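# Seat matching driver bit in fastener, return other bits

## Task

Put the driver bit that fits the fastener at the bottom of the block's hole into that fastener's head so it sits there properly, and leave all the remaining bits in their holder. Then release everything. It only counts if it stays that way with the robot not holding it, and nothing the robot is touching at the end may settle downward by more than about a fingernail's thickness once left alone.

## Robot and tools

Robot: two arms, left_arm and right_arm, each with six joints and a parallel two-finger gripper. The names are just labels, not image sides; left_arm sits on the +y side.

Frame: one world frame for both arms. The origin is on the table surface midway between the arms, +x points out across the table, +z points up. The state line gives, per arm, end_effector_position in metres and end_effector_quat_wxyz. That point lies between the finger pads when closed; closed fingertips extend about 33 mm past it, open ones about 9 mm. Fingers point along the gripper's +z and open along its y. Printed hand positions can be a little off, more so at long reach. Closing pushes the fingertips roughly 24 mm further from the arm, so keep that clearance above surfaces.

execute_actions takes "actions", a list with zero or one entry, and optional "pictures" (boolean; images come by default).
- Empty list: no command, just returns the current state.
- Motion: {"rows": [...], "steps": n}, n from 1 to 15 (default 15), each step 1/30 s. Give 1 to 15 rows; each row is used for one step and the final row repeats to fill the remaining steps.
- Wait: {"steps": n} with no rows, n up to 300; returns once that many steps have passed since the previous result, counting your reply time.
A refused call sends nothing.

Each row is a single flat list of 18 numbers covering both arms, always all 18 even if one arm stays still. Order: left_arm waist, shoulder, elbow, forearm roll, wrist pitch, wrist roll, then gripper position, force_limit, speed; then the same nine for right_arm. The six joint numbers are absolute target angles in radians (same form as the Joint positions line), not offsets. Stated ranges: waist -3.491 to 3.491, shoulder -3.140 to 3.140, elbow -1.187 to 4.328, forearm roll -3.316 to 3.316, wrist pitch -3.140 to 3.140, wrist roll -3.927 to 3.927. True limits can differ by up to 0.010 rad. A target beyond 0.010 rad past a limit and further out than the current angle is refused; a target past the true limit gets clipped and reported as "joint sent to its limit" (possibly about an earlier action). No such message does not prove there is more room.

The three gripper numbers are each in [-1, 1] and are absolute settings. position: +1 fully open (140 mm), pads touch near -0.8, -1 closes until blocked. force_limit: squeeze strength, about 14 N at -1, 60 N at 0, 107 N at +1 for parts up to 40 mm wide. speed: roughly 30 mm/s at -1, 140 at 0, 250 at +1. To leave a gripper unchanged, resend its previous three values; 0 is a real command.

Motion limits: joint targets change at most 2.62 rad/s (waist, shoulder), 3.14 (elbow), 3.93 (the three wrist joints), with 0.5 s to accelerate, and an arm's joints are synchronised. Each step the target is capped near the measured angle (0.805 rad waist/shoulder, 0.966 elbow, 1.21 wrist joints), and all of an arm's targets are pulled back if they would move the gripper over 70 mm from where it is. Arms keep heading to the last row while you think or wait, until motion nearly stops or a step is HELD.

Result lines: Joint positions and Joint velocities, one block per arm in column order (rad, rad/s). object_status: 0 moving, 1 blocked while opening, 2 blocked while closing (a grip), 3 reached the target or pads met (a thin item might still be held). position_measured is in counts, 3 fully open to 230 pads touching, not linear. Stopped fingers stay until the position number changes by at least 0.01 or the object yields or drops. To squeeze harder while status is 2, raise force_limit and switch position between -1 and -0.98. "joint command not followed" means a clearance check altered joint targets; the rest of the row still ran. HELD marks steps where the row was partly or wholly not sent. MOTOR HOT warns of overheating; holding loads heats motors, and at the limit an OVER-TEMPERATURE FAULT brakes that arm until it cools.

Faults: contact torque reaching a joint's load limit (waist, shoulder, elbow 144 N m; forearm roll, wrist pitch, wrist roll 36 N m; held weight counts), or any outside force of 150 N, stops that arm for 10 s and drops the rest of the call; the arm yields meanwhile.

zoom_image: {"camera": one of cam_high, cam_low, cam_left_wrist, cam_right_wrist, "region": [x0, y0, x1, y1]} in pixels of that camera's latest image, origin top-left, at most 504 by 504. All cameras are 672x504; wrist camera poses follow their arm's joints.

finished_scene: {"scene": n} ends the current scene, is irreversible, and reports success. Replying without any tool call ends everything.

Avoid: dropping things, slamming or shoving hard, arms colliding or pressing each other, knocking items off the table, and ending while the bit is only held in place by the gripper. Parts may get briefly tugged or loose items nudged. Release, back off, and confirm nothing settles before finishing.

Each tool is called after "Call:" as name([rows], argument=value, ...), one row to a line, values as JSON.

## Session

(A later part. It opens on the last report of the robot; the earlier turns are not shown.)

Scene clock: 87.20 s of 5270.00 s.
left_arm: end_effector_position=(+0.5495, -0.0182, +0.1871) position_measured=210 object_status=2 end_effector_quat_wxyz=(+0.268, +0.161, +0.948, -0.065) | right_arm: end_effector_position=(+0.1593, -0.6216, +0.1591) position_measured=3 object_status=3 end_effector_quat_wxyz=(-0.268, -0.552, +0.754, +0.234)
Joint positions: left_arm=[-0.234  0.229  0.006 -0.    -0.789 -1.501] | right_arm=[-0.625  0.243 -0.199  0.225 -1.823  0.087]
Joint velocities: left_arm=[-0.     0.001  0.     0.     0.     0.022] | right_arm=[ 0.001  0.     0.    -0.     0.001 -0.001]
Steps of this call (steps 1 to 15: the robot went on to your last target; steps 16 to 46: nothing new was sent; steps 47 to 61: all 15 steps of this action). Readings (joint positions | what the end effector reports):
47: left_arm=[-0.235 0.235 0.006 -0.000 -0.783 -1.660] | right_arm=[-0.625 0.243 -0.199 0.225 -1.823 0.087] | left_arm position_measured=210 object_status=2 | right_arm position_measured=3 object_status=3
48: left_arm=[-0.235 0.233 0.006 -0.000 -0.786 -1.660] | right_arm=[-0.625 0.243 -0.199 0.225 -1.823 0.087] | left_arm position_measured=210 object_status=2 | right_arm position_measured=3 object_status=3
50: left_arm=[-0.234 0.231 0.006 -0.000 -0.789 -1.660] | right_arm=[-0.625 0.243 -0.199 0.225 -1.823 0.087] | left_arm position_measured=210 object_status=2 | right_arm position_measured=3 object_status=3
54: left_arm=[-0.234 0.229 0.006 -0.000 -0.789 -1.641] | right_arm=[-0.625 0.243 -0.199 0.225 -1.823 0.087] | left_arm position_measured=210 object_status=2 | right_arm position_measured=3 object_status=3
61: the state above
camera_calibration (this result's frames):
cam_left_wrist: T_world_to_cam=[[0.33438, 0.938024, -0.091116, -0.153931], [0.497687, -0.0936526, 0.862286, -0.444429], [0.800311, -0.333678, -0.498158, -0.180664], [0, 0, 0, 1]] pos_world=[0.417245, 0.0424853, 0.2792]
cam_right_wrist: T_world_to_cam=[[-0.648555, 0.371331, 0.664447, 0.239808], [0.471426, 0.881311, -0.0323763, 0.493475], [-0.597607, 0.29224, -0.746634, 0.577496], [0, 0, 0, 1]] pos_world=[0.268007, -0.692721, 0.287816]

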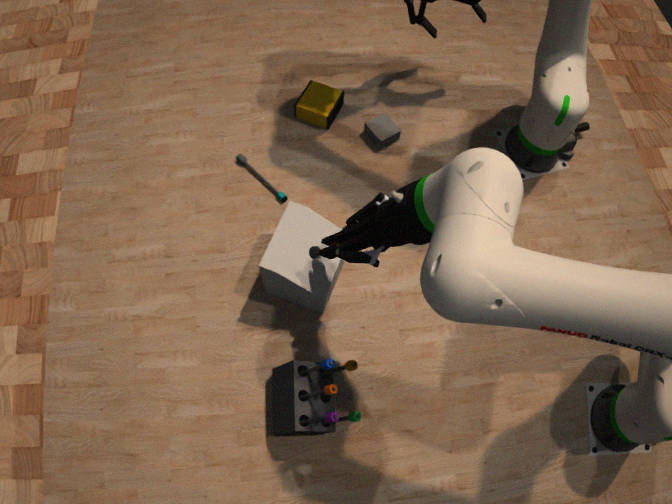

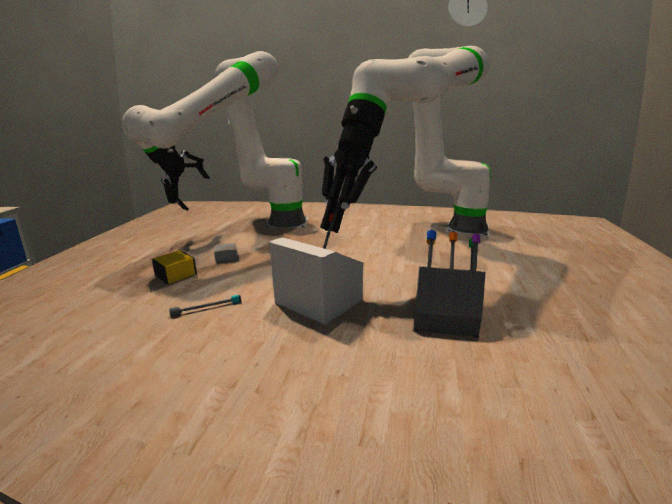

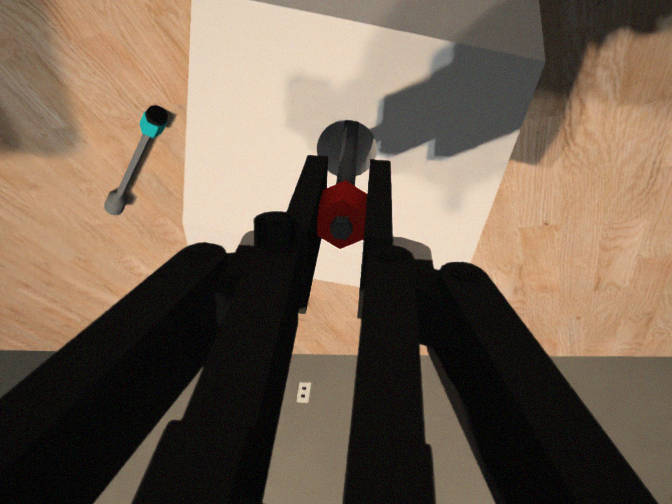

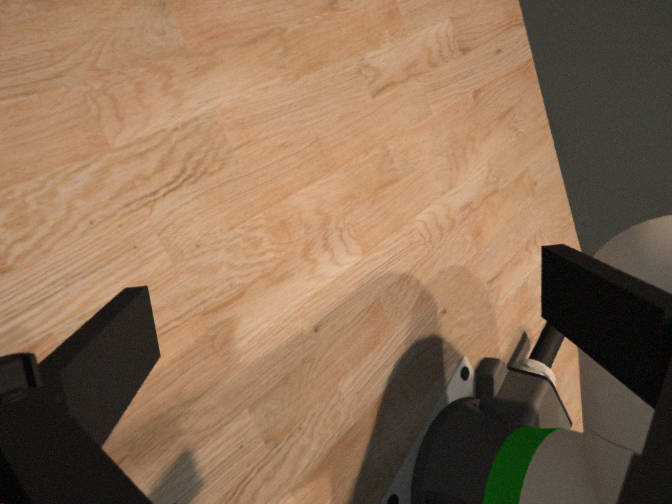

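Call:
execute_actions([
  {"rows":[[-0.2315,0.221,0.007,0,-0.798,-1.625,-1,0,0,-0.625,0.243,-0.199,0.225,-1.823,0.087,1,0,0]],"steps":12},
], pictures=false)

Call:
execute_actions([
  {"rows":[[-0.2315,0.231,0.0062,0,-0.787,-1.625,-1,0,0,-0.625,0.243,-0.199,0.225,-1.823,0.087,1,0,0],[-0.2315,0.231,0.0062,0,-0.787,-1.625,-1,0,0,-0.625,0.243,-0.199,0.225,-1.823,0.087,1,0,0],[-0.2315,0.231,0.0062,0,-0.787,-1.625,-1,0,0,-0.625,0.243,-0.199,0.225,-1.823,0.087,1,0,0],[-0.2315,0.231,0.0062,0,-0.787,-1.625,-1,0,0,-0.625,0.243,-0.199,0.225,-1.823,0.087,1,0,0],[-0.2315,0.231,0.0062,0,-0.787,-1.625,-1,0,0,-0.625,0.243,-0.199,0.225,-1.823,0.087,1,0,0],[-0.2318,0.231,0.0062,0,-0.787,-1.625,-1,0,0,-0.625,0.243,-0.199,0.225,-1.823,0.087,1,0,0],[-0.2321,0.231,0.0062,0,-0.787,-1.625,-1,0,0,-0.625,0.243,-0.199,0.225,-1.823,0.087,1,0,0],[-0.2324,0.231,0.0062,0,-0.787,-1.625,-1,0,0,-0.625,0.243,-0.199,0.225,-1.823,0.087,1,0,0],[-0.2327,0.231,0.0062,0,-0.787,-1.625,-1,0,0,-0.625,0.243,-0.199,0.225,-1.823,0.087,1,0,0],[-0.233,0.231,0.0062,0,-0.787,-1.625,-1,0,0,-0.625,0.243,-0.199,0.225,-1.823,0.087,1,0,0],[-0.2333,0.231,0.0062,0,-0.787,-1.625,-1,0,0,-0.625,0.243,-0.199,0.225,-1.823,0.087,1,0,0],[-0.2336,0.231,0.0062,0,-0.787,-1.625,-1,0,0,-0.625,0.243,-0.199,0.225,-1.823,0.087,1,0,0],[-0.2339,0.231,0.0062,0,-0.787,-1.625,-1,0,0,-0.625,0.243,-0.199,0.225,-1.823,0.087,1,0,0],[-0.2342,0.231,0.0062,0,-0.787,-1.625,-1,0,0,-0.625,0.243,-0.199,0.225,-1.823,0.087,1,0,0],[-0.2345,0.231,0.0062,0,-0.787,-1.625,-1,0,0,-0.625,0.243,-0.199,0.225,-1.823,0.087,1,0,0]]},
])

Call:
zoom_image(camera="cam_left_wrist", region=[270, 60, 430, 260])

Call:
execute_actions([
  {"rows":[[-0.2348,0.231,0.0062,0,-0.787,-1.625,-1,0,0,-0.625,0.243,-0.199,0.225,-1.823,0.087,1,0,0],[-0.2351,0.231,0.0062,0,-0.787,-1.625,-1,0,0,-0.625,0.243,-0.199,0.225,-1.823,0.087,1,0,0],[-0.2354,0.231,0.0062,0,-0.787,-1.625,-1,0,0,-0.625,0.243,-0.199,0.225,-1.823,0.087,1,0,0],[-0.2357,0.231,0.0062,0,-0.787,-1.625,-1,0,0,-0.625,0.243,-0.199,0.225,-1.823,0.087,1,0,0],[-0.236,0.231,0.0062,0,-0.787,-1.625,-1,0,0,-0.625,0.243,-0.199,0.225,-1.823,0.087,1,0,0],[-0.2363,0.231,0.0062,0,-0.787,-1.625,-1,0,0,-0.625,0.243,-0.199,0.225,-1.823,0.087,1,0,0],[-0.2366,0.231,0.0062,0,-0.787,-1.625,-1,0,0,-0.625,0.243,-0.199,0.225,-1.823,0.087,1,0,0],[-0.2369,0.231,0.0062,0,-0.787,-1.625,-1,0,0,-0.625,0.243,-0.199,0.225,-1.823,0.087,1,0,0],[-0.2372,0.231,0.0062,0,-0.787,-1.625,-1,0,0,-0.625,0.243,-0.199,0.225,-1.823,0.087,1,0,0],[-0.2375,0.231,0.0062,0,-0.787,-1.625,-1,0,0,-0.625,0.243,-0.199,0.225,-1.823,0.087,1,0,0],[-0.2378,0.231,0.0062,0,-0.787,-1.625,-1,0,0,-0.625,0.243,-0.199,0.225,-1.823,0.087,1,0,0],[-0.2381,0.231,0.0062,0,-0.787,-1.625,-1,0,0,-0.625,0.243,-0.199,0.225,-1.823,0.087,1,0,0],[-0.2384,0.231,0.0062,0,-0.787,-1.625,-1,0,0,-0.625,0.243,-0.199,0.225,-1.823,0.087,1,0,0]]},
])

Call:
zoom_image(camera="cam_left_wrist", region=[270, 60, 430, 260])

Scene clock: 93.10 s of 5270.00 s.
left_arm: end_effector_position=(+0.5484, -0.0155, +0.1914) position_measured=210 object_status=2 end_effector_quat_wxyz=(+0.272, +0.218, +0.936, -0.048) | right_arm: end_effector_position=(+0.1593, -0.6216, +0.1591) position_measured=3 object_status=3 end_effector_quat_wxyz=(-0.268, -0.552, +0.754, +0.234)
Joint positions: left_arm=[-0.232  0.221  0.007 -0.    -0.798 -1.625] | right_arm=[-0.625  0.243 -0.199  0.225 -1.823  0.087]
Joint velocities: left_arm=[ 0.    -0.     0.     0.001 -0.    -0.001] | right_arm=[-0.    -0.     0.001 -0.    -0.001  0.001]
Steps of this call (steps 1 to 15: the robot went on to your last target; steps 16 to 90: nothing new was sent; then 2.50 s passed at rest; steps 91 to 102: all 12 steps of this action). Readings (joint positions | what the end effector reports):
91: left_arm=[-0.235 0.229 0.006 -0.000 -0.789 -1.500] | right_arm=[-0.625 0.243 -0.199 0.225 -1.823 0.087] | left_arm position_measured=210 object_status=2 | right_arm position_measured=3 object_status=3
92: left_arm=[-0.235 0.229 0.006 -0.000 -0.789 -1.505] | right_arm=[-0.625 0.243 -0.199 0.225 -1.823 0.087] | left_arm position_measured=210 object_status=2 | right_arm position_measured=3 object_status=3
94: left_arm=[-0.234 0.226 0.007 -0.000 -0.792 -1.541] | right_arm=[-0.625 0.243 -0.199 0.225 -1.823 0.087] | left_arm position_measured=210 object_status=2 | right_arm position_measured=3 object_status=3
98: left_arm=[-0.232 0.221 0.007 -0.000 -0.798 -1.622] | right_arm=[-0.625 0.243 -0.199 0.225 -1.823 0.087] | left_arm position_measured=210 object_status=2 | right_arm position_measured=3 object_status=3
102: the state above

Scene clock: 93.60 s of 5270.00 s.
left_arm: end_effector_position=(+0.5503, -0.0181, +0.1860) position_measured=210 object_status=2 end_effector_quat_wxyz=(+0.272, +0.220, +0.936, -0.048) | right_arm: end_effector_position=(+0.1593, -0.6216, +0.1591) position_measured=3 object_status=3 end_effector_quat_wxyz=(-0.268, -0.552, +0.754, +0.234)
Joint positions: left_arm=[-0.234  0.231  0.006 -0.    -0.787 -1.625] | right_arm=[-0.625  0.243 -0.199  0.225 -1.823  0.087]
Joint velocities: left_arm=[-0.009 -0.001  0.     0.001  0.     0.   ] | right_arm=[-0.    -0.    -0.001  0.     0.     0.002]
Steps of this call (steps 1 to 15: all 15 steps of this action). Readings (joint positions | what the end effector reports):
1: left_arm=[-0.232 0.221 0.007 -0.000 -0.798 -1.625] | right_arm=[-0.625 0.243 -0.199 0.225 -1.823 0.087] | left_arm position_measured=210 object_status=2 | right_arm position_measured=3 object_status=3
2: left_arm=[-0.232 0.224 0.007 -0.000 -0.795 -1.625] | right_arm=[-0.625 0.243 -0.199 0.225 -1.823 0.087] | left_arm position_measured=210 object_status=2 | right_arm position_measured=3 object_status=3
4: left_arm=[-0.231 0.230 0.007 -0.000 -0.788 -1.625] | right_arm=[-0.625 0.243 -0.199 0.225 -1.823 0.087] | left_arm position_measured=210 object_status=2 | right_arm position_measured=3 object_status=3
8: left_arm=[-0.232 0.231 0.006 -0.000 -0.787 -1.625] | right_arm=[-0.625 0.243 -0.199 0.225 -1.823 0.087] | left_arm position_measured=210 object_status=2 | right_arm position_measured=3 object_status=3
15: the state above
camera_calibration (this result's frames):
cam_left_wrist: T_world_to_cam=[[0.432506, 0.901275, -0.0253529, -0.221204], [0.459924, -0.196349, 0.865977, -0.425629], [0.775506, -0.386201, -0.49944, -0.168817], [0, 0, 0, 1]] pos_world=[0.422347, 0.0505963, 0.278663]
cam_right_wrist: T_world_to_cam=[[-0.648555, 0.371331, 0.664447, 0.239808], [0.471426, 0.881311, -0.0323764, 0.493475], [-0.597607, 0.29224, -0.746634, 0.577496], [0, 0, 0, 1]] pos_world=[0.268007, -0.692721, 0.287816]

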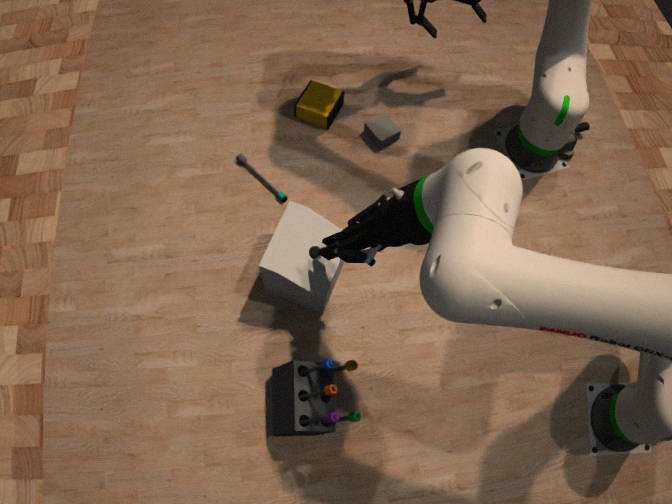

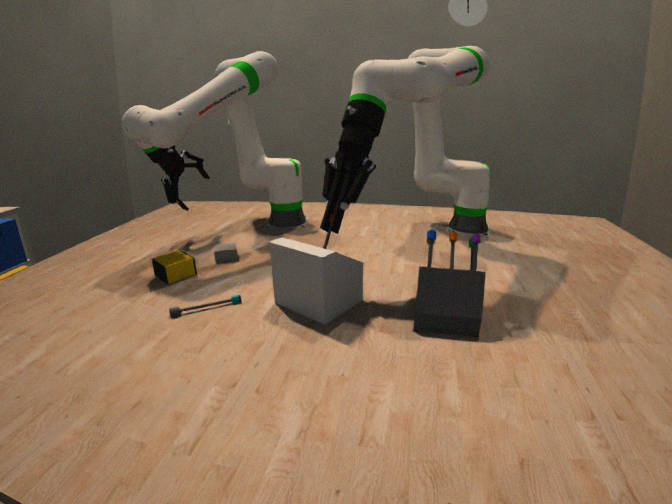

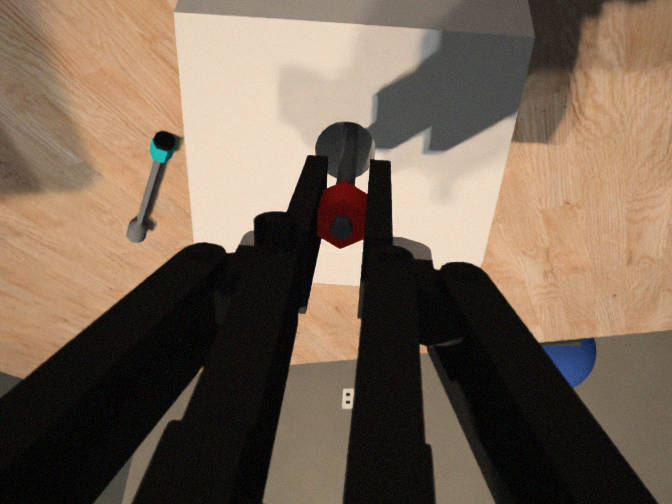

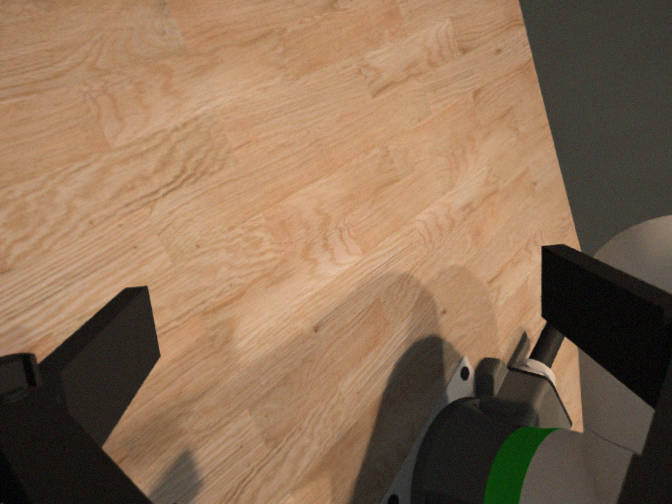

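Region (270, 60, 430, 260) of cam_left_wrist's 672x504 image, scaled by 2.520, with more detail than that image has; it fills the left 403 columns of this view, and the rest is white.

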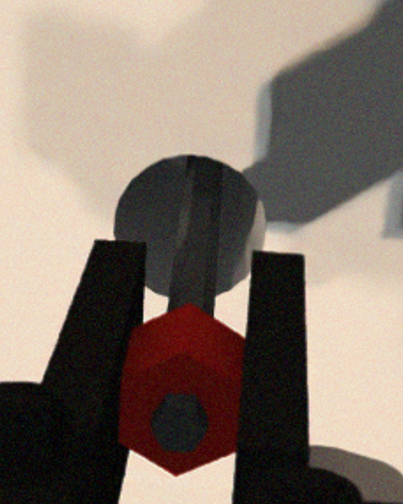

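Scene clock: 94.10 s of 5270.00 s.
left_arm: end_effector_position=(+0.5485, -0.0207, +0.1860) position_measured=210 object_status=2 end_effector_quat_wxyz=(+0.271, +0.222, +0.935, -0.049) | right_arm: end_effector_position=(+0.1593, -0.6216, +0.1591) position_measured=3 object_status=3 end_effector_quat_wxyz=(-0.268, -0.552, +0.754, +0.234)
Joint positions: left_arm=[-0.238  0.231  0.006 -0.    -0.787 -1.625] | right_arm=[-0.625  0.243 -0.199  0.225 -1.823  0.087]
Joint velocities: left_arm=[-0.002  0.001 -0.    -0.001 -0.001 -0.   ] | right_arm=[-0.  0. -0.  0. -0. -0.]
Steps of this call (steps 1 to 15: all 15 steps of this action). Readings (joint positions | what the end effector reports):
1: left_arm=[-0.234 0.231 0.006 -0.000 -0.787 -1.625] | right_arm=[-0.625 0.243 -0.199 0.225 -1.823 0.087] | left_arm position_measured=210 object_status=2 | right_arm position_measured=3 object_status=3
2: left_arm=[-0.235 0.231 0.006 -0.000 -0.787 -1.625] | right_arm=[-0.625 0.243 -0.199 0.225 -1.823 0.087] | left_arm position_measured=210 object_status=2 | right_arm position_measured=3 object_status=3
4: left_arm=[-0.235 0.231 0.006 -0.000 -0.787 -1.625] | right_arm=[-0.625 0.243 -0.199 0.225 -1.823 0.087] | left_arm position_measured=210 object_status=2 | right_arm position_measured=3 object_status=3
8: left_arm=[-0.236 0.231 0.006 -0.000 -0.787 -1.625] | right_arm=[-0.625 0.243 -0.199 0.225 -1.823 0.087] | left_arm position_measured=210 object_status=2 | right_arm position_measured=3 object_status=3
15: the state above
camera_calibration (this result's frames):
cam_left_wrist: T_world_to_cam=[[0.436415, 0.899388, -0.0253525, -0.22032], [0.459059, -0.198341, 0.865982, -0.42491], [0.773826, -0.389566, -0.499432, -0.167621], [0, 0, 0, 1]] pos_world=[0.420919, 0.0485773, 0.278663]
cam_right_wrist: T_world_to_cam=[[-0.648555, 0.371331, 0.664447, 0.239808], [0.471426, 0.881311, -0.0323764, 0.493475], [-0.597607, 0.29224, -0.746634, 0.577496], [0, 0, 0, 1]] pos_world=[0.268007, -0.692721, 0.287816]

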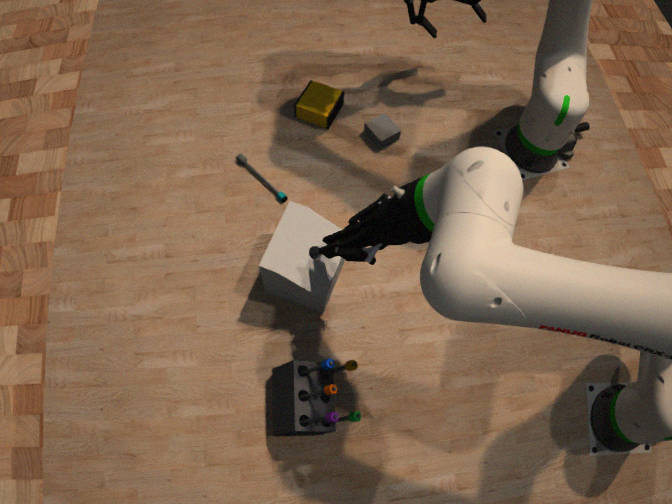

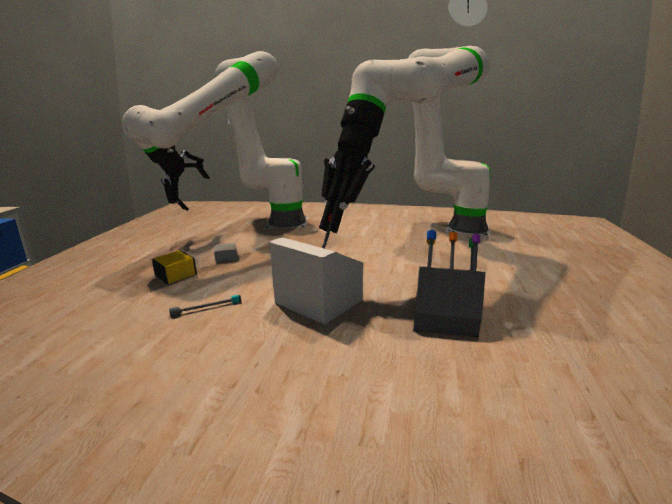

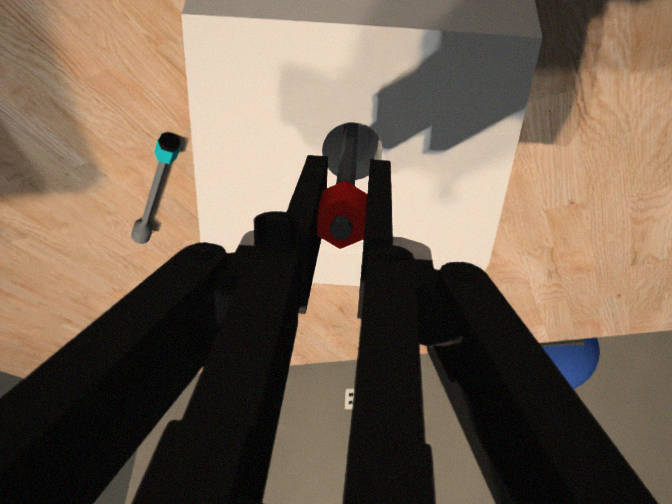

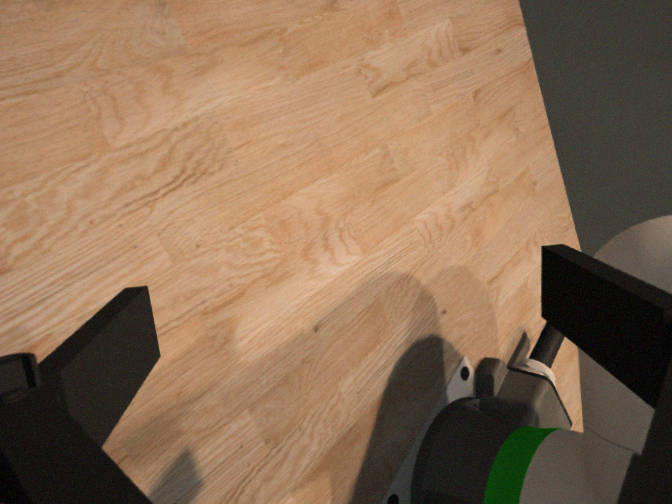

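Region (270, 60, 430, 260) of cam_left_wrist's 672x504 image, scaled by 2.520, with more detail than that image has; it fills the left 403 columns of this view, and the rest is white.

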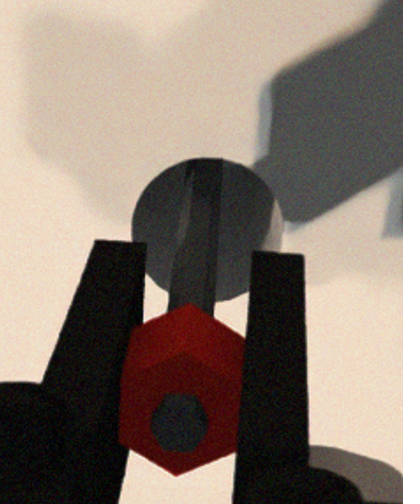

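Call:
execute_actions([
  {"rows":[[-0.236,0.143,0.02,0,-0.889,-1.625,-1,0,0,-0.625,0.243,-0.199,0.225,-1.823,0.087,1,0,0]]},
], pictures=false)

Call:
execute_actions([
  {"rows":[[-0.233,0.087,0.039,0,-0.964,-1.625,-1,0,0,-0.625,0.243,-0.199,0.225,-1.823,0.087,1,0,0]]},
])

Call:
zoom_image(camera="cam_left_wrist", region=[310, 60, 390, 130])

Scene clock: 95.10 s of 5270.00 s.
left_arm: end_effector_position=(+0.5239, -0.0082, +0.2357) position_measured=210 object_status=2 end_effector_quat_wxyz=(+0.271, +0.220, +0.936, -0.049) | right_arm: end_effector_position=(+0.1593, -0.6216, +0.1591) position_measured=3 object_status=3 end_effector_quat_wxyz=(-0.268, -0.552, +0.754, +0.234)
Joint positions: left_arm=[-0.236  0.143  0.02  -0.    -0.889 -1.625] | right_arm=[-0.625  0.243 -0.199  0.225 -1.823  0.087]
Joint velocities: left_arm=[-0.    -0.    -0.    -0.001 -0.    -0.   ] | right_arm=[-0.    -0.    -0.001  0.001 -0.    -0.001]
Steps of this call (steps 1 to 15: the robot went on to your last target; steps 16 to 30: all 15 steps of this action). Readings (joint positions | what the end effector reports):
16: left_arm=[-0.238 0.231 0.006 -0.000 -0.787 -1.625] | right_arm=[-0.625 0.243 -0.199 0.225 -1.823 0.087] | left_arm position_measured=210 object_status=2 | right_arm position_measured=3 object_status=3
17: left_arm=[-0.238 0.228 0.006 -0.000 -0.791 -1.625] | right_arm=[-0.625 0.243 -0.199 0.225 -1.823 0.087] | left_arm position_measured=210 object_status=2 | right_arm position_measured=3 object_status=3
19: left_arm=[-0.238 0.204 0.010 -0.000 -0.818 -1.625] | right_arm=[-0.625 0.243 -0.199 0.225 -1.823 0.087] | left_arm position_measured=210 object_status=2 | right_arm position_measured=3 object_status=3
23: left_arm=[-0.236 0.145 0.020 -0.000 -0.886 -1.625] | right_arm=[-0.625 0.243 -0.199 0.225 -1.823 0.087] | left_arm position_measured=210 object_status=2 | right_arm position_measured=3 object_status=3
30: the state above

Scene clock: 95.60 s of 5270.00 s.
left_arm: end_effector_position=(+0.5066, +0.0014, +0.2705) position_measured=210 object_status=2 end_effector_quat_wxyz=(+0.272, +0.219, +0.936, -0.048) | right_arm: end_effector_position=(+0.1593, -0.6216, +0.1591) position_measured=3 object_status=3 end_effector_quat_wxyz=(-0.268, -0.552, +0.754, +0.234)
Joint positions: left_arm=[-0.233  0.087  0.039 -0.    -0.964 -1.625] | right_arm=[-0.625  0.243 -0.199  0.225 -1.823  0.087]
Joint velocities: left_arm=[-0.    -0.001  0.    -0.004  0.     0.   ] | right_arm=[-0.     0.     0.    -0.     0.     0.001]
Steps of this call (steps 1 to 15: all 15 steps of this action). Readings (joint positions | what the end effector reports):
1: left_arm=[-0.236 0.143 0.020 -0.000 -0.889 -1.625] | right_arm=[-0.625 0.243 -0.199 0.225 -1.823 0.087] | left_arm position_measured=210 object_status=2 | right_arm position_measured=3 object_status=3
2: left_arm=[-0.236 0.140 0.021 -0.000 -0.894 -1.625] | right_arm=[-0.625 0.243 -0.199 0.225 -1.823 0.087] | left_arm position_measured=210 object_status=2 | right_arm position_measured=3 object_status=3
4: left_arm=[-0.235 0.116 0.029 -0.000 -0.925 -1.625] | right_arm=[-0.625 0.243 -0.199 0.225 -1.823 0.087] | left_arm position_measured=210 object_status=2 | right_arm position_measured=3 object_status=3
8: left_arm=[-0.233 0.087 0.039 -0.000 -0.964 -1.625] | right_arm=[-0.625 0.243 -0.199 0.225 -1.823 0.087] | left_arm position_measured=210 object_status=2 | right_arm position_measured=3 object_status=3
15: the state above
camera_calibration (this result's frames):
cam_left_wrist: T_world_to_cam=[[0.431593, 0.901712, -0.02536, -0.217307], [0.460261, -0.195945, 0.86589, -0.475059], [0.775814, -0.385384, -0.499591, -0.085308], [0, 0, 0, 1]] pos_world=[0.378623, 0.0699868, 0.363219]
cam_right_wrist: T_world_to_cam=[[-0.648555, 0.371331, 0.664447, 0.239808], [0.471426, 0.881311, -0.0323764, 0.493475], [-0.597607, 0.29224, -0.746634, 0.577496], [0, 0, 0, 1]] pos_world=[0.268007, -0.692721, 0.287816]

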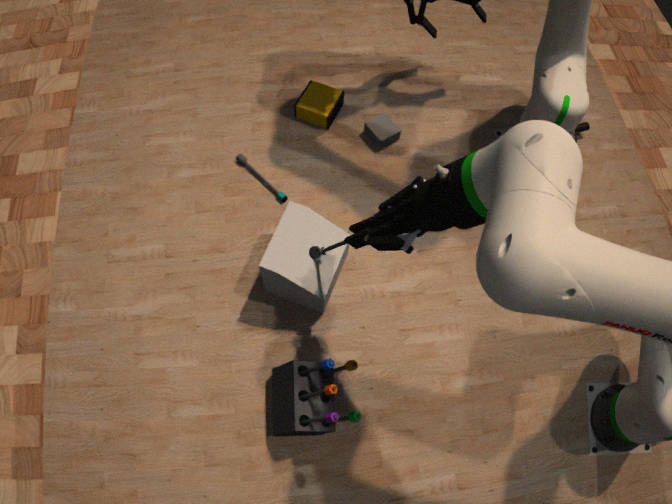

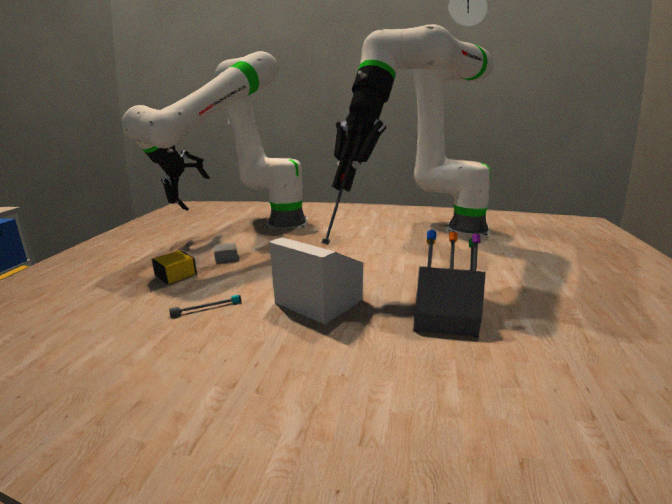

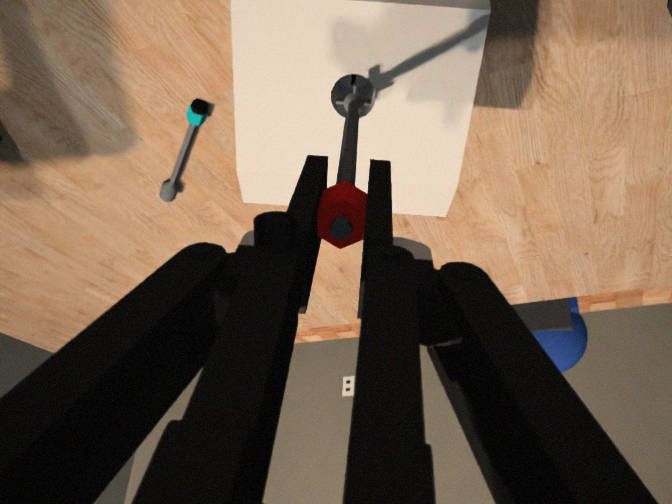

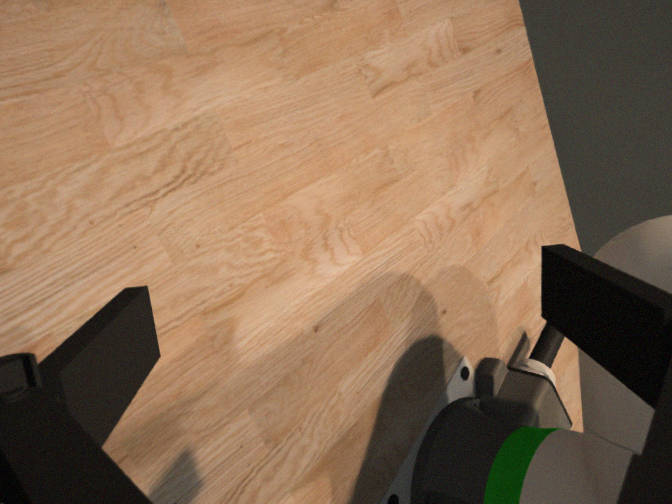

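Region (310, 60, 390, 130) of cam_left_wrist's 672x504 image, scaled by 6.300, with more detail than that image has; it fills the top 441 rows of this view, and the rest is white.

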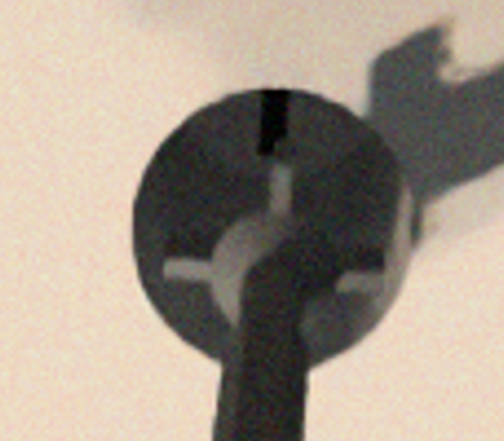

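Call:
execute_actions([
  {"rows":[[-0.235,0.144,0.022,0,-0.89,-1.625,-1,0,0,-0.625,0.243,-0.199,0.225,-1.823,0.087,1,0,0]],"steps":12},
], pictures=false)

Call:
execute_actions([
  {"rows":[[-0.2376,0.2295,0.0098,0,-0.792,-1.625,-1,0,0,-0.625,0.243,-0.199,0.225,-1.823,0.087,1,0,0]]},
], pictures=false)

Call:
execute_actions([
  {"rows":[[-0.2377,0.238,0.0093,0,-0.783,-1.625,-1,0,0,-0.625,0.243,-0.199,0.225,-1.823,0.087,1,0,0]]},
])

Call:
zoom_image(camera="cam_left_wrist", region=[270, 60, 430, 260])

Scene clock: 97.87 s of 5270.00 s.
left_arm: end_effector_position=(+0.5246, -0.0078, +0.2361) position_measured=210 object_status=2 end_effector_quat_wxyz=(+0.271, +0.220, +0.936, -0.048) | right_arm: end_effector_position=(+0.1593, -0.6216, +0.1591) position_measured=3 object_status=3 end_effector_quat_wxyz=(-0.268, -0.552, +0.754, +0.234)
Joint positions: left_arm=[-0.235  0.144  0.022 -0.    -0.89  -1.625] | right_arm=[-0.625  0.243 -0.199  0.225 -1.823  0.087]
Joint velocities: left_arm=[ 0.     0.001 -0.    -0.     0.001 -0.   ] | right_arm=[-0.     0.    -0.003  0.     0.    -0.   ]
Steps of this call (steps 1 to 15: the robot went on to your last target; steps 16 to 56: nothing new was sent; steps 57 to 68: all 12 steps of this action). Readings (joint positions | what the end effector reports):
57: left_arm=[-0.233 0.087 0.039 -0.000 -0.964 -1.625] | right_arm=[-0.625 0.243 -0.199 0.225 -1.823 0.087] | left_arm position_measured=210 object_status=2 | right_arm position_measured=3 object_status=3
58: left_arm=[-0.233 0.090 0.038 -0.000 -0.960 -1.625] | right_arm=[-0.625 0.243 -0.199 0.225 -1.823 0.087] | left_arm position_measured=210 object_status=2 | right_arm position_measured=3 object_status=3
60: left_arm=[-0.234 0.114 0.031 -0.000 -0.929 -1.625] | right_arm=[-0.625 0.243 -0.199 0.225 -1.823 0.087] | left_arm position_measured=210 object_status=2 | right_arm position_measured=3 object_status=3
64: left_arm=[-0.235 0.144 0.022 -0.000 -0.890 -1.625] | right_arm=[-0.625 0.243 -0.199 0.225 -1.823 0.087] | left_arm position_measured=210 object_status=2 | right_arm position_measured=3 object_status=3
68: the state above

Scene clock: 98.37 s of 5270.00 s.
left_arm: end_effector_position=(+0.5487, -0.0202, +0.1883) position_measured=210 object_status=2 end_effector_quat_wxyz=(+0.272, +0.221, +0.935, -0.049) | right_arm: end_effector_position=(+0.1593, -0.6216, +0.1591) position_measured=3 object_status=3 end_effector_quat_wxyz=(-0.268, -0.552, +0.754, +0.234)
Joint positions: left_arm=[-0.238  0.229  0.01  -0.    -0.792 -1.625] | right_arm=[-0.625  0.243 -0.199  0.225 -1.823  0.087]
Joint velocities: left_arm=[-0.     0.     0.    -0.     0.001  0.   ] | right_arm=[ 0.     0.    -0.001 -0.    -0.     0.001]
Steps of this call (steps 1 to 15: all 15 steps of this action). Readings (joint positions | what the end effector reports):
1: left_arm=[-0.235 0.144 0.022 -0.000 -0.890 -1.625] | right_arm=[-0.625 0.243 -0.199 0.225 -1.823 0.087] | left_arm position_measured=210 object_status=2 | right_arm position_measured=3 object_status=3
2: left_arm=[-0.235 0.147 0.022 -0.000 -0.886 -1.625] | right_arm=[-0.625 0.243 -0.199 0.225 -1.823 0.087] | left_arm position_measured=210 object_status=2 | right_arm position_measured=3 object_status=3
4: left_arm=[-0.236 0.171 0.018 -0.000 -0.859 -1.625] | right_arm=[-0.625 0.243 -0.199 0.225 -1.823 0.087] | left_arm position_measured=210 object_status=2 | right_arm position_measured=3 object_status=3
8: left_arm=[-0.238 0.228 0.010 -0.000 -0.794 -1.625] | right_arm=[-0.625 0.243 -0.199 0.225 -1.823 0.087] | left_arm position_measured=210 object_status=2 | right_arm position_measured=3 object_status=3
15: the state above

Scene clock: 98.87 s of 5270.00 s.
left_arm: end_effector_position=(+0.5511, -0.0214, +0.1840) position_measured=210 object_status=2 end_effector_quat_wxyz=(+0.272, +0.221, +0.935, -0.049) | right_arm: end_effector_position=(+0.1593, -0.6216, +0.1591) position_measured=3 object_status=3 end_effector_quat_wxyz=(-0.268, -0.552, +0.754, +0.234)
Joint positions: left_arm=[-0.238  0.238  0.009  0.    -0.783 -1.625] | right_arm=[-0.625  0.243 -0.199  0.225 -1.823  0.087]
Joint velocities: left_arm=[ 0.    -0.001 -0.001 -0.001 -0.001 -0.   ] | right_arm=[ 0.001 -0.     0.002  0.    -0.001  0.   ]
Steps of this call (steps 1 to 15: all 15 steps of this action). Readings (joint positions | what the end effector reports):
1: left_arm=[-0.238 0.230 0.010 -0.000 -0.792 -1.625] | right_arm=[-0.625 0.243 -0.199 0.225 -1.823 0.087] | left_arm position_measured=210 object_status=2 | right_arm position_measured=3 object_status=3
2: left_arm=[-0.238 0.232 0.010 -0.000 -0.789 -1.625] | right_arm=[-0.625 0.243 -0.199 0.225 -1.823 0.087] | left_arm position_measured=210 object_status=2 | right_arm position_measured=3 object_status=3
4: left_arm=[-0.238 0.237 0.010 -0.000 -0.783 -1.625] | right_arm=[-0.625 0.243 -0.199 0.225 -1.823 0.087] | left_arm position_measured=210 object_status=2 | right_arm position_measured=3 object_status=3
8: left_arm=[-0.238 0.237 0.010 0.000 -0.783 -1.625] | right_arm=[-0.625 0.243 -0.199 0.225 -1.823 0.087] | left_arm position_measured=210 object_status=2 | right_arm position_measured=3 object_status=3
15: the state above
camera_calibration (this result's frames):
cam_left_wrist: T_world_to_cam=[[0.435866, 0.899653, -0.0254083, -0.220565], [0.458789, -0.197811, 0.866247, -0.424366], [0.774295, -0.389225, -0.49897, -0.171205], [0, 0, 0, 1]] pos_world=[0.423395, 0.0478509, 0.276575]
cam_right_wrist: T_world_to_cam=[[-0.648555, 0.371331, 0.664447, 0.239808], [0.471426, 0.881311, -0.0323764, 0.493475], [-0.597607, 0.29224, -0.746634, 0.577496], [0, 0, 0, 1]] pos_world=[0.268007, -0.692721, 0.287816]

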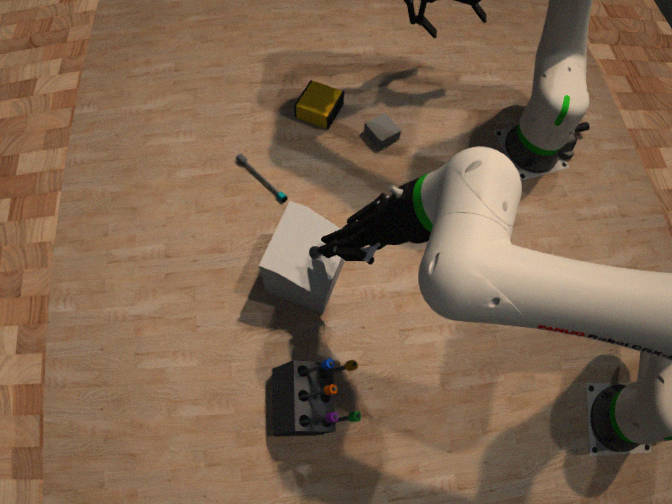

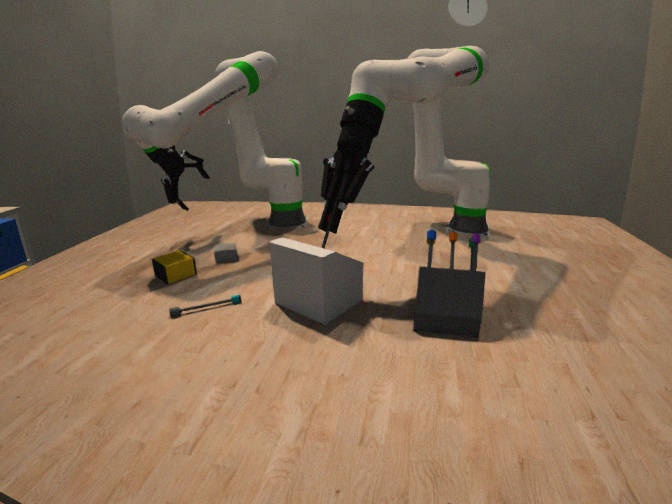

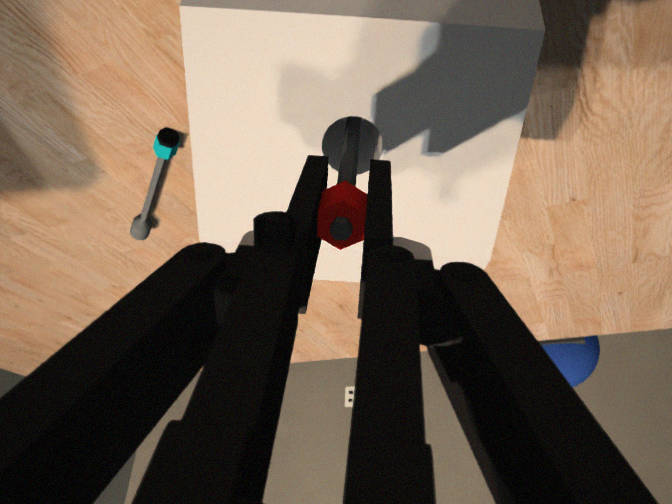

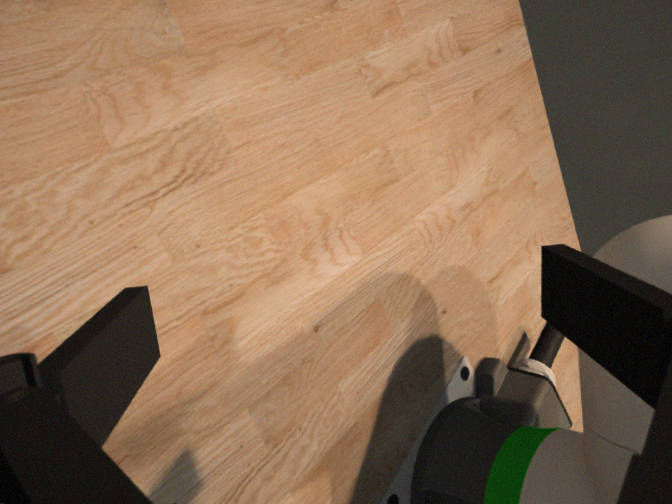

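Region (270, 60, 430, 260) of cam_left_wrist's 672x504 image, scaled by 2.520, with more detail than that image has; it fills the left 403 columns of this view, and the rest is white.

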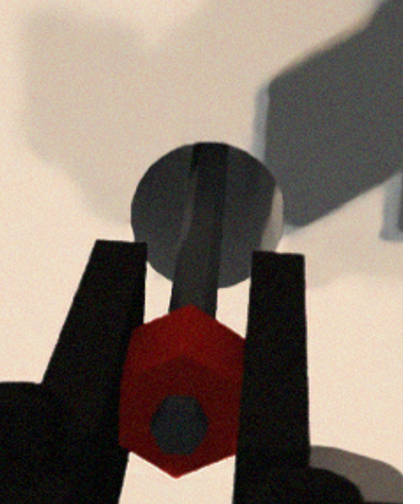

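Call:
execute_actions([
  {"rows":[[-0.2377,0.2374,0.0082,0,-0.7825,-1.625,-1,0,0,-0.625,0.243,-0.199,0.225,-1.823,0.087,1,0,0],[-0.2377,0.2368,0.0071,0,-0.7819,-1.625,-1,0,0,-0.625,0.243,-0.199,0.225,-1.823,0.087,1,0,0],[-0.2377,0.2362,0.0059,0,-0.7814,-1.625,-1,0,0,-0.625,0.243,-0.199,0.225,-1.823,0.087,1,0,0],[-0.2377,0.2356,0.0048,0,-0.7809,-1.625,-1,0,0,-0.625,0.243,-0.199,0.225,-1.823,0.087,1,0,0],[-0.2377,0.235,0.0037,0,-0.7803,-1.625,-1,0,0,-0.625,0.243,-0.199,0.225,-1.823,0.087,1,0,0],[-0.2377,0.2344,0.0026,0,-0.7798,-1.625,-1,0,0,-0.625,0.243,-0.199,0.225,-1.823,0.087,1,0,0],[-0.2377,0.2338,0.0015,0,-0.7793,-1.625,-1,0,0,-0.625,0.243,-0.199,0.225,-1.823,0.087,1,0,0],[-0.2377,0.2332,0.0003,0,-0.7788,-1.625,-1,0,0,-0.625,0.243,-0.199,0.225,-1.823,0.087,1,0,0],[-0.2377,0.2326,-0.0008,0,-0.7782,-1.625,-1,0,0,-0.625,0.243,-0.199,0.225,-1.823,0.087,1,0,0]]},
])

Call:
zoom_image(camera="cam_left_wrist", region=[270, 60, 430, 260])

Scene clock: 100.57 s of 5270.00 s.
left_arm: end_effector_position=(+0.5487, -0.0202, +0.1823) position_measured=210 object_status=2 end_effector_quat_wxyz=(+0.272, +0.221, +0.935, -0.049) | right_arm: end_effector_position=(+0.1593, -0.6216, +0.1591) position_measured=3 object_status=3 end_effector_quat_wxyz=(-0.268, -0.552, +0.754, +0.234)
Joint positions: left_arm=[-0.238  0.233 -0.001 -0.    -0.778 -1.625] | right_arm=[-0.625  0.243 -0.199  0.225 -1.823  0.087]
Joint velocities: left_arm=[-0.    -0.     0.     0.001 -0.     0.   ] | right_arm=[-0.     0.     0.001 -0.     0.     0.001]
Steps of this call (steps 1 to 15: the robot went on to your last target; steps 16 to 36: nothing new was sent; steps 37 to 51: all 15 steps of this action). Readings (joint positions | what the end effector reports):
37: left_arm=[-0.238 0.238 0.009 0.000 -0.783 -1.625] | right_arm=[-0.625 0.243 -0.199 0.225 -1.823 0.087] | left_arm position_measured=210 object_status=2 | right_arm position_measured=3 object_status=3
38: left_arm=[-0.238 0.238 0.009 -0.000 -0.783 -1.625] | right_arm=[-0.625 0.243 -0.199 0.225 -1.823 0.087] | left_arm position_measured=210 object_status=2 | right_arm position_measured=3 object_status=3
40: left_arm=[-0.238 0.237 0.007 -0.000 -0.782 -1.625] | right_arm=[-0.625 0.243 -0.199 0.225 -1.823 0.087] | left_arm position_measured=210 object_status=2 | right_arm position_measured=3 object_status=3
44: left_arm=[-0.238 0.234 0.002 -0.000 -0.780 -1.625] | right_arm=[-0.625 0.243 -0.199 0.225 -1.823 0.087] | left_arm position_measured=210 object_status=2 | right_arm position_measured=3 object_status=3
51: the state above
camera_calibration (this result's frames):
cam_left_wrist: T_world_to_cam=[[0.435853, 0.899662, -0.0253081, -0.220564], [0.458994, -0.198002, 0.866095, -0.421655], [0.774181, -0.389106, -0.499239, -0.169628], [0, 0, 0, 1]] pos_world=[0.420993, 0.0489414, 0.274926]
cam_right_wrist: T_world_to_cam=[[-0.648555, 0.371331, 0.664447, 0.239808], [0.471426, 0.881311, -0.0323763, 0.493475], [-0.597607, 0.29224, -0.746634, 0.577496], [0, 0, 0, 1]] pos_world=[0.268007, -0.692721, 0.287816]

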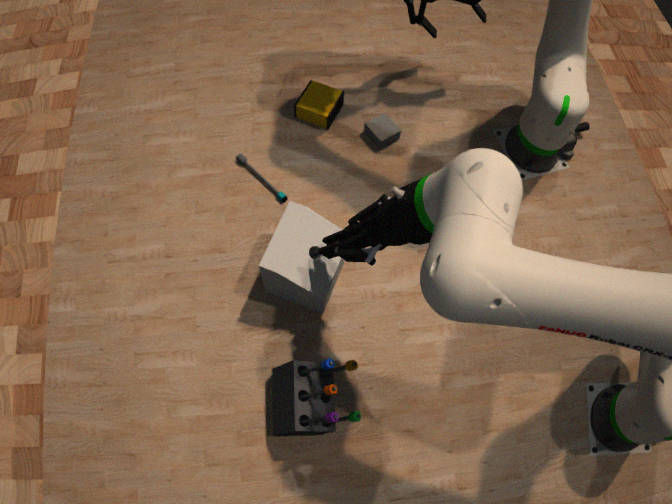

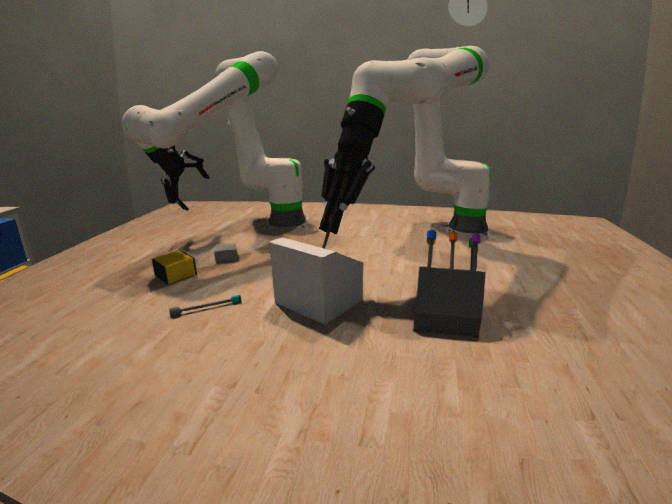

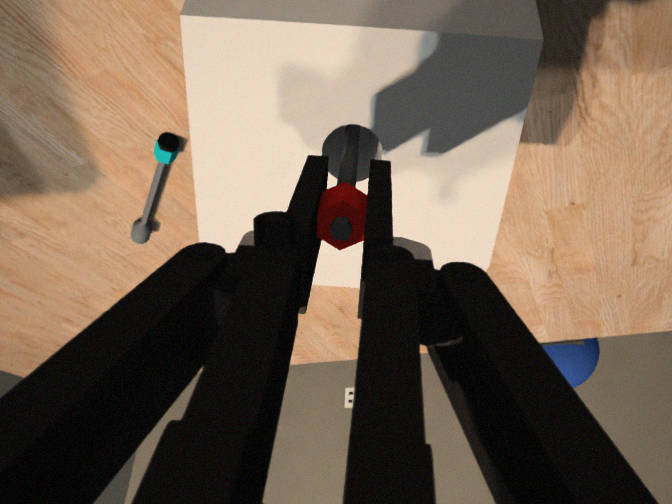

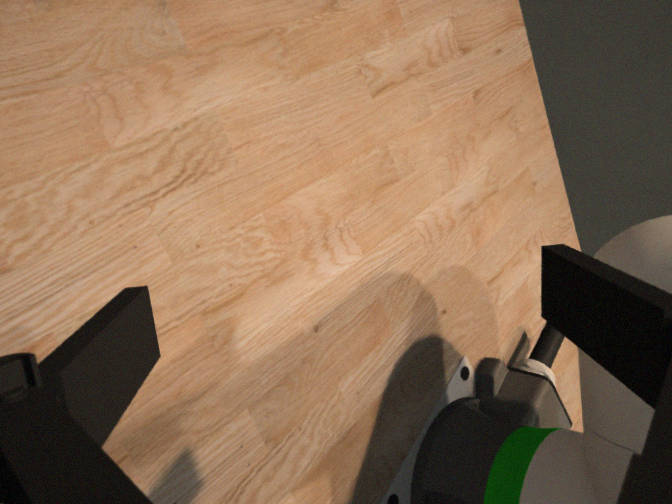

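Region (270, 60, 430, 260) of cam_left_wrist's 672x504 image, scaled by 2.520, with more detail than that image has; it fills the left 403 columns of this view, and the rest is white.

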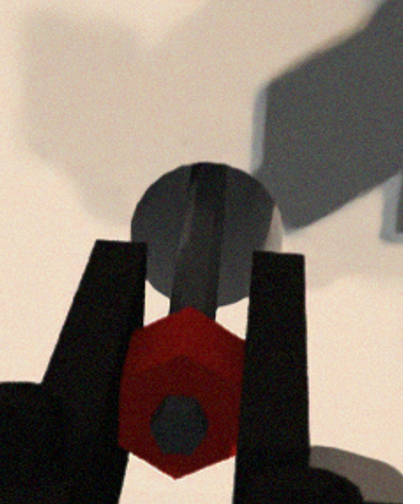

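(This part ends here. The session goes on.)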